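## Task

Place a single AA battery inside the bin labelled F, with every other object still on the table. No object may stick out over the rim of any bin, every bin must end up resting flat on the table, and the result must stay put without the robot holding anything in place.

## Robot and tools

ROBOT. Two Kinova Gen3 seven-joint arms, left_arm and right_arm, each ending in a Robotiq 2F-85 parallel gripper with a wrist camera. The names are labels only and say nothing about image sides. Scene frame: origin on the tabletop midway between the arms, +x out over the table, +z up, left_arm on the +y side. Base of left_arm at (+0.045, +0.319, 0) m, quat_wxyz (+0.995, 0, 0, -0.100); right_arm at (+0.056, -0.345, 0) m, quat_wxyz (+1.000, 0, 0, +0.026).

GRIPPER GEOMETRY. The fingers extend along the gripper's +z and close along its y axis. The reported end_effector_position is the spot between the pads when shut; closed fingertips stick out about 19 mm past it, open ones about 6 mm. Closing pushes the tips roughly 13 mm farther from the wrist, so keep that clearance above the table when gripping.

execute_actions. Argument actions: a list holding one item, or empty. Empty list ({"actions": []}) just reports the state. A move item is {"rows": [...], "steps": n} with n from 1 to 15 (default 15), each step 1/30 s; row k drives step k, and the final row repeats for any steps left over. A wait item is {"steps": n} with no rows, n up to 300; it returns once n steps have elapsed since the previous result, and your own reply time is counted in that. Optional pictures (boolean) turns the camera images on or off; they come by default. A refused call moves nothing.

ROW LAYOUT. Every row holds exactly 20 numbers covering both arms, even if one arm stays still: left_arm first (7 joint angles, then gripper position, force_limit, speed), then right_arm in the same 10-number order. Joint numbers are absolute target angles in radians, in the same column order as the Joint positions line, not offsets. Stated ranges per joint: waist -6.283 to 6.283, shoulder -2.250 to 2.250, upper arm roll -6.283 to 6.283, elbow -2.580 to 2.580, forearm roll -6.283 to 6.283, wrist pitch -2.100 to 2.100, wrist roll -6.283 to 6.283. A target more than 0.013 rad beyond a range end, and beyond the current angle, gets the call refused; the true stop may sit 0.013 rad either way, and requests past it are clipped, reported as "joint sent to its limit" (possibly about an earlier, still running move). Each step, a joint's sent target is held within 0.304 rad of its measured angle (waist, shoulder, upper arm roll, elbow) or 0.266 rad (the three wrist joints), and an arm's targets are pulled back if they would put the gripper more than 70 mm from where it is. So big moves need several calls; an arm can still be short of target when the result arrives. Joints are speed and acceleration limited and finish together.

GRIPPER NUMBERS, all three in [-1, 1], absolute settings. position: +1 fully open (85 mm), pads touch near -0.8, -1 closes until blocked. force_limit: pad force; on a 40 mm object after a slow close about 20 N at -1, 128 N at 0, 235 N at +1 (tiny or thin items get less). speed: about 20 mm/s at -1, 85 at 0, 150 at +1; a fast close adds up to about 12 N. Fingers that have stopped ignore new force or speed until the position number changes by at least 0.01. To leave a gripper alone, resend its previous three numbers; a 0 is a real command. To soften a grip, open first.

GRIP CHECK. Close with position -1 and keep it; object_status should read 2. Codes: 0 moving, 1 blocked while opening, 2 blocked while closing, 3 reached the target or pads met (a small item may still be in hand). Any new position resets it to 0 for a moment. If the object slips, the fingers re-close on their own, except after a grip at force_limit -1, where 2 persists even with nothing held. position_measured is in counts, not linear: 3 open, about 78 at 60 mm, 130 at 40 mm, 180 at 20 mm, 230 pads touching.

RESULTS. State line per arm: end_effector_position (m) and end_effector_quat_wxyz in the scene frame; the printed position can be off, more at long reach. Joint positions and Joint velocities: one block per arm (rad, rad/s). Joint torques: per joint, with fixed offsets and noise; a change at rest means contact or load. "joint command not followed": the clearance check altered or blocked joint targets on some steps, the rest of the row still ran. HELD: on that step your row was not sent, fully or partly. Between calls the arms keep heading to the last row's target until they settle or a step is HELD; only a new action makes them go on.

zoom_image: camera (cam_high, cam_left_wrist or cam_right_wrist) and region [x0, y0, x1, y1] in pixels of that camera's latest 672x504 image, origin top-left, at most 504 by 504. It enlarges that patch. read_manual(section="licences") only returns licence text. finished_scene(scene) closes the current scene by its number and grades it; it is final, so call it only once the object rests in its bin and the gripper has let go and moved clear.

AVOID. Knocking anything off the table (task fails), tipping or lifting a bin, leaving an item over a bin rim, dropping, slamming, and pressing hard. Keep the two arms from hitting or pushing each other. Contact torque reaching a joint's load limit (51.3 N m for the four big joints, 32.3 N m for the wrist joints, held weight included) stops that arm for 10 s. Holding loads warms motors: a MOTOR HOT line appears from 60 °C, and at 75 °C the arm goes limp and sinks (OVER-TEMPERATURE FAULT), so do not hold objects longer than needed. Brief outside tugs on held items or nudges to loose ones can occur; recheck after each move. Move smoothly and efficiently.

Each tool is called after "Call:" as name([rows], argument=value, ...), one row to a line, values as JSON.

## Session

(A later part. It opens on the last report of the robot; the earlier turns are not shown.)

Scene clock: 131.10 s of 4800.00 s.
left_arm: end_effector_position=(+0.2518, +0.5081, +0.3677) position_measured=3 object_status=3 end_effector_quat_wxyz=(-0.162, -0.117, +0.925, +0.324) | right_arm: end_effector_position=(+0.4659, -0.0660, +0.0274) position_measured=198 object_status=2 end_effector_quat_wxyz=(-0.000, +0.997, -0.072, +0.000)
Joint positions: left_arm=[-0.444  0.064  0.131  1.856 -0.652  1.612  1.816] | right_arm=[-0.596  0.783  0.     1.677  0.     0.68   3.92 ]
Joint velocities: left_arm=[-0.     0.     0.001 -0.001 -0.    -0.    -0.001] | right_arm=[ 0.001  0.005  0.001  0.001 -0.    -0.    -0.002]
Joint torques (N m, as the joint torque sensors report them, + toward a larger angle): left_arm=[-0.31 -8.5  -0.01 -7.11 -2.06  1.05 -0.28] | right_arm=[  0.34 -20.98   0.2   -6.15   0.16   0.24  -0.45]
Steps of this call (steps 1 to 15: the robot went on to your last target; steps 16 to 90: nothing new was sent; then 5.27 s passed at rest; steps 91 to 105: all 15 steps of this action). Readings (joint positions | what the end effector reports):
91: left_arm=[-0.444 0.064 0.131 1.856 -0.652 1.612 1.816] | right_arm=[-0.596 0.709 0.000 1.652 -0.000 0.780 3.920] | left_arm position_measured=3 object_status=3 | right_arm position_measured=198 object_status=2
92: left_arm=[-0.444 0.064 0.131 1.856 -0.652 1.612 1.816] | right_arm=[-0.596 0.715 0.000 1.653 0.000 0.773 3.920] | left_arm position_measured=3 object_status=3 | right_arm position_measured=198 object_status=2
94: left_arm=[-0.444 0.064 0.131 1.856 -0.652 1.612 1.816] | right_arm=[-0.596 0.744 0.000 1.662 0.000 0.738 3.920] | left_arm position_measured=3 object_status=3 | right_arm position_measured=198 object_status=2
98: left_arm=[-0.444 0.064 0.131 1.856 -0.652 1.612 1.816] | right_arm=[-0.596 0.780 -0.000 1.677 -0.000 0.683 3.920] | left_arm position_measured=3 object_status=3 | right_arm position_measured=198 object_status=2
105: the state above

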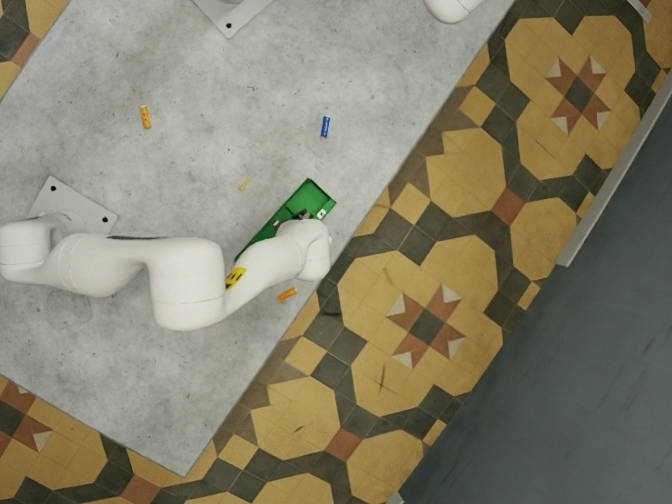

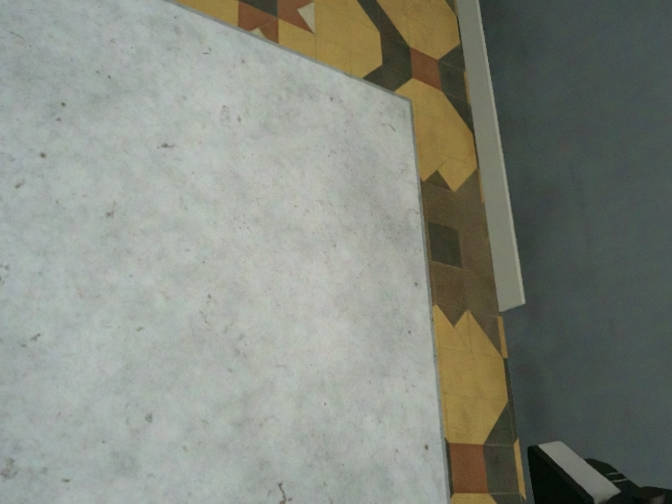

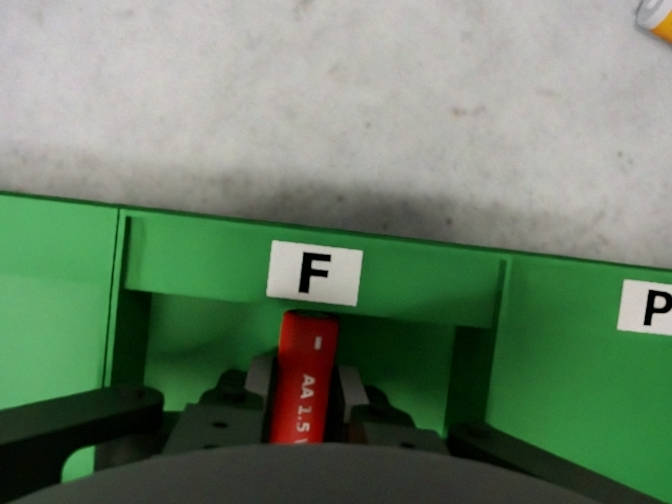

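No contact. Lower 2 mm and release, then lift.

Call:
execute_actions([
  {"rows": [[-0.444,0.064,0.131,1.856,-0.652,1.612,1.816,1,-1,0,-0.596,0.788,0,1.678,0,0.675,3.92,-1,-0.7,-0.5],[-0.444,0.064,0.131,1.856,-0.652,1.612,1.816,1,-1,0,-0.596,0.788,0,1.678,0,0.675,3.92,-1,-0.7,-0.5],[-0.444,0.064,0.131,1.856,-0.652,1.612,1.816,1,-1,0,-0.596,0.788,0,1.678,0,0.675,3.92,-1,-0.7,-0.5],[-0.444,0.064,0.131,1.856,-0.652,1.612,1.816,1,-1,0,-0.596,0.788,0,1.678,0,0.675,3.92,-1,-0.7,-0.5],[-0.444,0.064,0.131,1.856,-0.652,1.612,1.816,1,-1,0,-0.596,0.788,0,1.678,0,0.675,3.92,-0.25,-0.7,-0.3]], "steps": 15},
], pictures=false)

Call:
execute_actions([
  {"rows": [[-0.444,0.064,0.131,1.856,-0.652,1.612,1.816,1,-1,0,-0.596,0.63,0,1.615,0,0.896,3.92,-0.25,-0.7,-0.3]], "steps": 15},
])

Scene clock: 140.83 s of 4800.00 s.
left_arm: end_effector_position=(+0.2518, +0.5081, +0.3677) position_measured=3 object_status=3 end_effector_quat_wxyz=(-0.162, -0.117, +0.925, +0.324) | right_arm: end_effector_position=(+0.4667, -0.0661, +0.0265) position_measured=161 object_status=0 end_effector_quat_wxyz=(-0.001, +0.997, -0.073, +0.001)
Joint positions: left_arm=[-0.444  0.064  0.131  1.856 -0.652  1.612  1.816] | right_arm=[-0.596  0.785  0.001  1.678  0.     0.676  3.92 ]
Joint velocities: left_arm=[ 0.002 -0.    -0.    -0.002  0.001  0.    -0.   ] | right_arm=[ 0.001  0.     0.003  0.001 -0.     0.002 -0.001]
Joint torques (N m, as the joint torque sensors report them, + toward a larger angle): left_arm=[-0.37 -8.65 -0.11 -6.97 -1.97  0.82 -0.32] | right_arm=[ -0.19 -18.2   -0.3   -5.78   0.04  -0.03  -0.5 ]
Steps of this call (steps 1 to 15: the robot went on to your last target; steps 16 to 90: nothing new was sent; then 6.23 s passed at rest; steps 91 to 105: all 15 steps of this action). Readings (joint positions | what the end effector reports):
91: left_arm=[-0.444 0.064 0.131 1.856 -0.652 1.612 1.816] | right_arm=[-0.596 0.784 0.000 1.677 -0.000 0.680 3.920] | left_arm position_measured=3 object_status=3 | right_arm position_measured=198 object_status=2
92: left_arm=[-0.444 0.064 0.131 1.856 -0.652 1.612 1.816] | right_arm=[-0.596 0.784 0.000 1.677 -0.000 0.679 3.920] | left_arm position_measured=3 object_status=3 | right_arm position_measured=198 object_status=2
94: left_arm=[-0.444 0.064 0.131 1.856 -0.652 1.612 1.816] | right_arm=[-0.596 0.784 0.000 1.678 -0.000 0.678 3.920] | left_arm position_measured=3 object_status=3 | right_arm position_measured=198 object_status=2
98: left_arm=[-0.444 0.064 0.131 1.856 -0.652 1.612 1.816] | right_arm=[-0.596 0.784 0.000 1.678 0.000 0.676 3.920] | left_arm position_measured=3 object_status=3 | right_arm position_measured=189 object_status=0
105: the state above

Scene clock: 141.33 s of 4800.00 s.
left_arm: end_effector_position=(+0.2518, +0.5081, +0.3677) position_measured=3 object_status=3 end_effector_quat_wxyz=(-0.162, -0.117, +0.925, +0.324) | right_arm: end_effector_position=(+0.4644, -0.0671, +0.1162) position_measured=160 object_status=3 end_effector_quat_wxyz=(+0.001, +0.997, -0.072, -0.001)
Joint positions: left_arm=[-0.444  0.064  0.131  1.856 -0.652  1.612  1.816] | right_arm=[-0.596  0.632  0.     1.615 -0.     0.896  3.92 ]
Joint velocities: left_arm=[-0.001 -0.001 -0.001  0.     0.002 -0.001 -0.002] | right_arm=[ 0.    -0.021  0.    -0.001 -0.     0.003 -0.001]
Joint torques (N m, as the joint torque sensors report them, + toward a larger angle): left_arm=[-0.3  -8.68 -0.24 -7.1  -2.02  1.   -0.38] | right_arm=[  0.44 -19.33   0.09  -7.46   0.11   0.2   -0.42]
Steps of this call (steps 1 to 15: all 15 steps of this action). Readings (joint positions | what the end effector reports):
1: left_arm=[-0.444 0.064 0.131 1.856 -0.652 1.612 1.816] | right_arm=[-0.596 0.784 0.001 1.677 0.000 0.677 3.920] | left_arm position_measured=3 object_status=3 | right_arm position_measured=161 object_status=0
2: left_arm=[-0.444 0.064 0.131 1.856 -0.652 1.612 1.816] | right_arm=[-0.596 0.779 0.000 1.676 0.000 0.683 3.920] | left_arm position_measured=3 object_status=3 | right_arm position_measured=160 object_status=0
4: left_arm=[-0.444 0.064 0.131 1.856 -0.652 1.612 1.816] | right_arm=[-0.596 0.753 -0.000 1.667 -0.000 0.718 3.920] | left_arm position_measured=3 object_status=3 | right_arm position_measured=160 object_status=0
8: left_arm=[-0.444 0.064 0.131 1.856 -0.652 1.612 1.816] | right_arm=[-0.596 0.664 0.000 1.629 0.000 0.845 3.920] | left_arm position_measured=3 object_status=3 | right_arm position_measured=160 object_status=3
15: the state above

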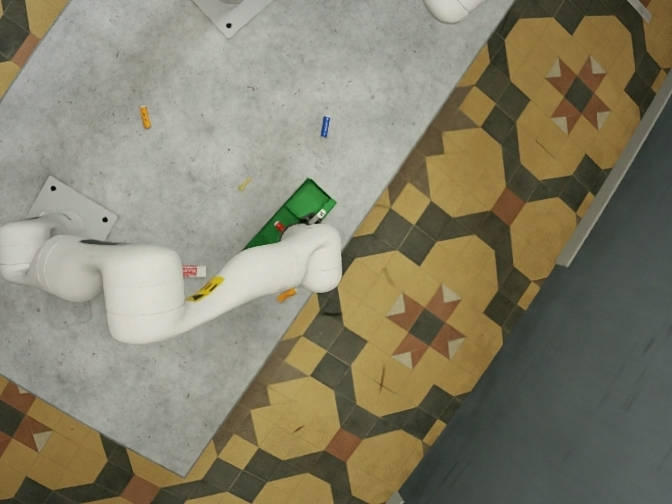

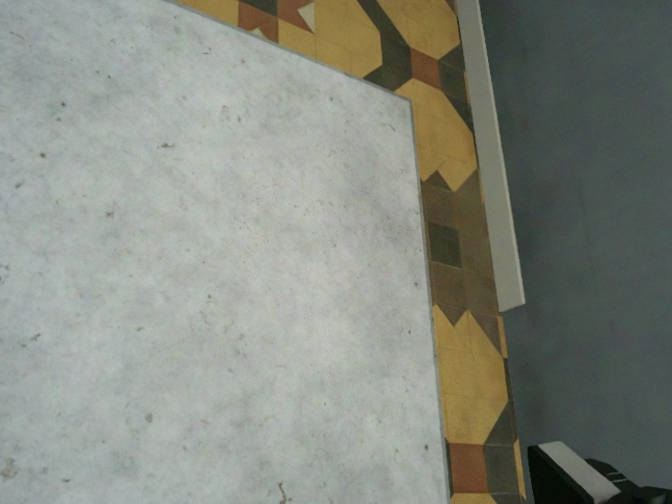

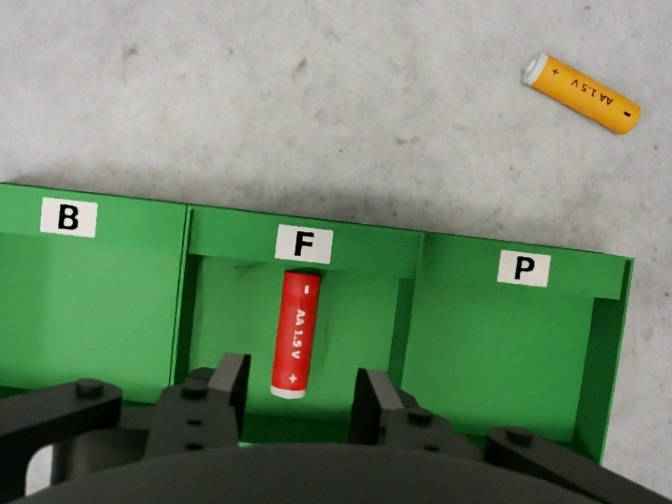

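Call:
finished_scene(scene=1)

The scene is finished: the task was done.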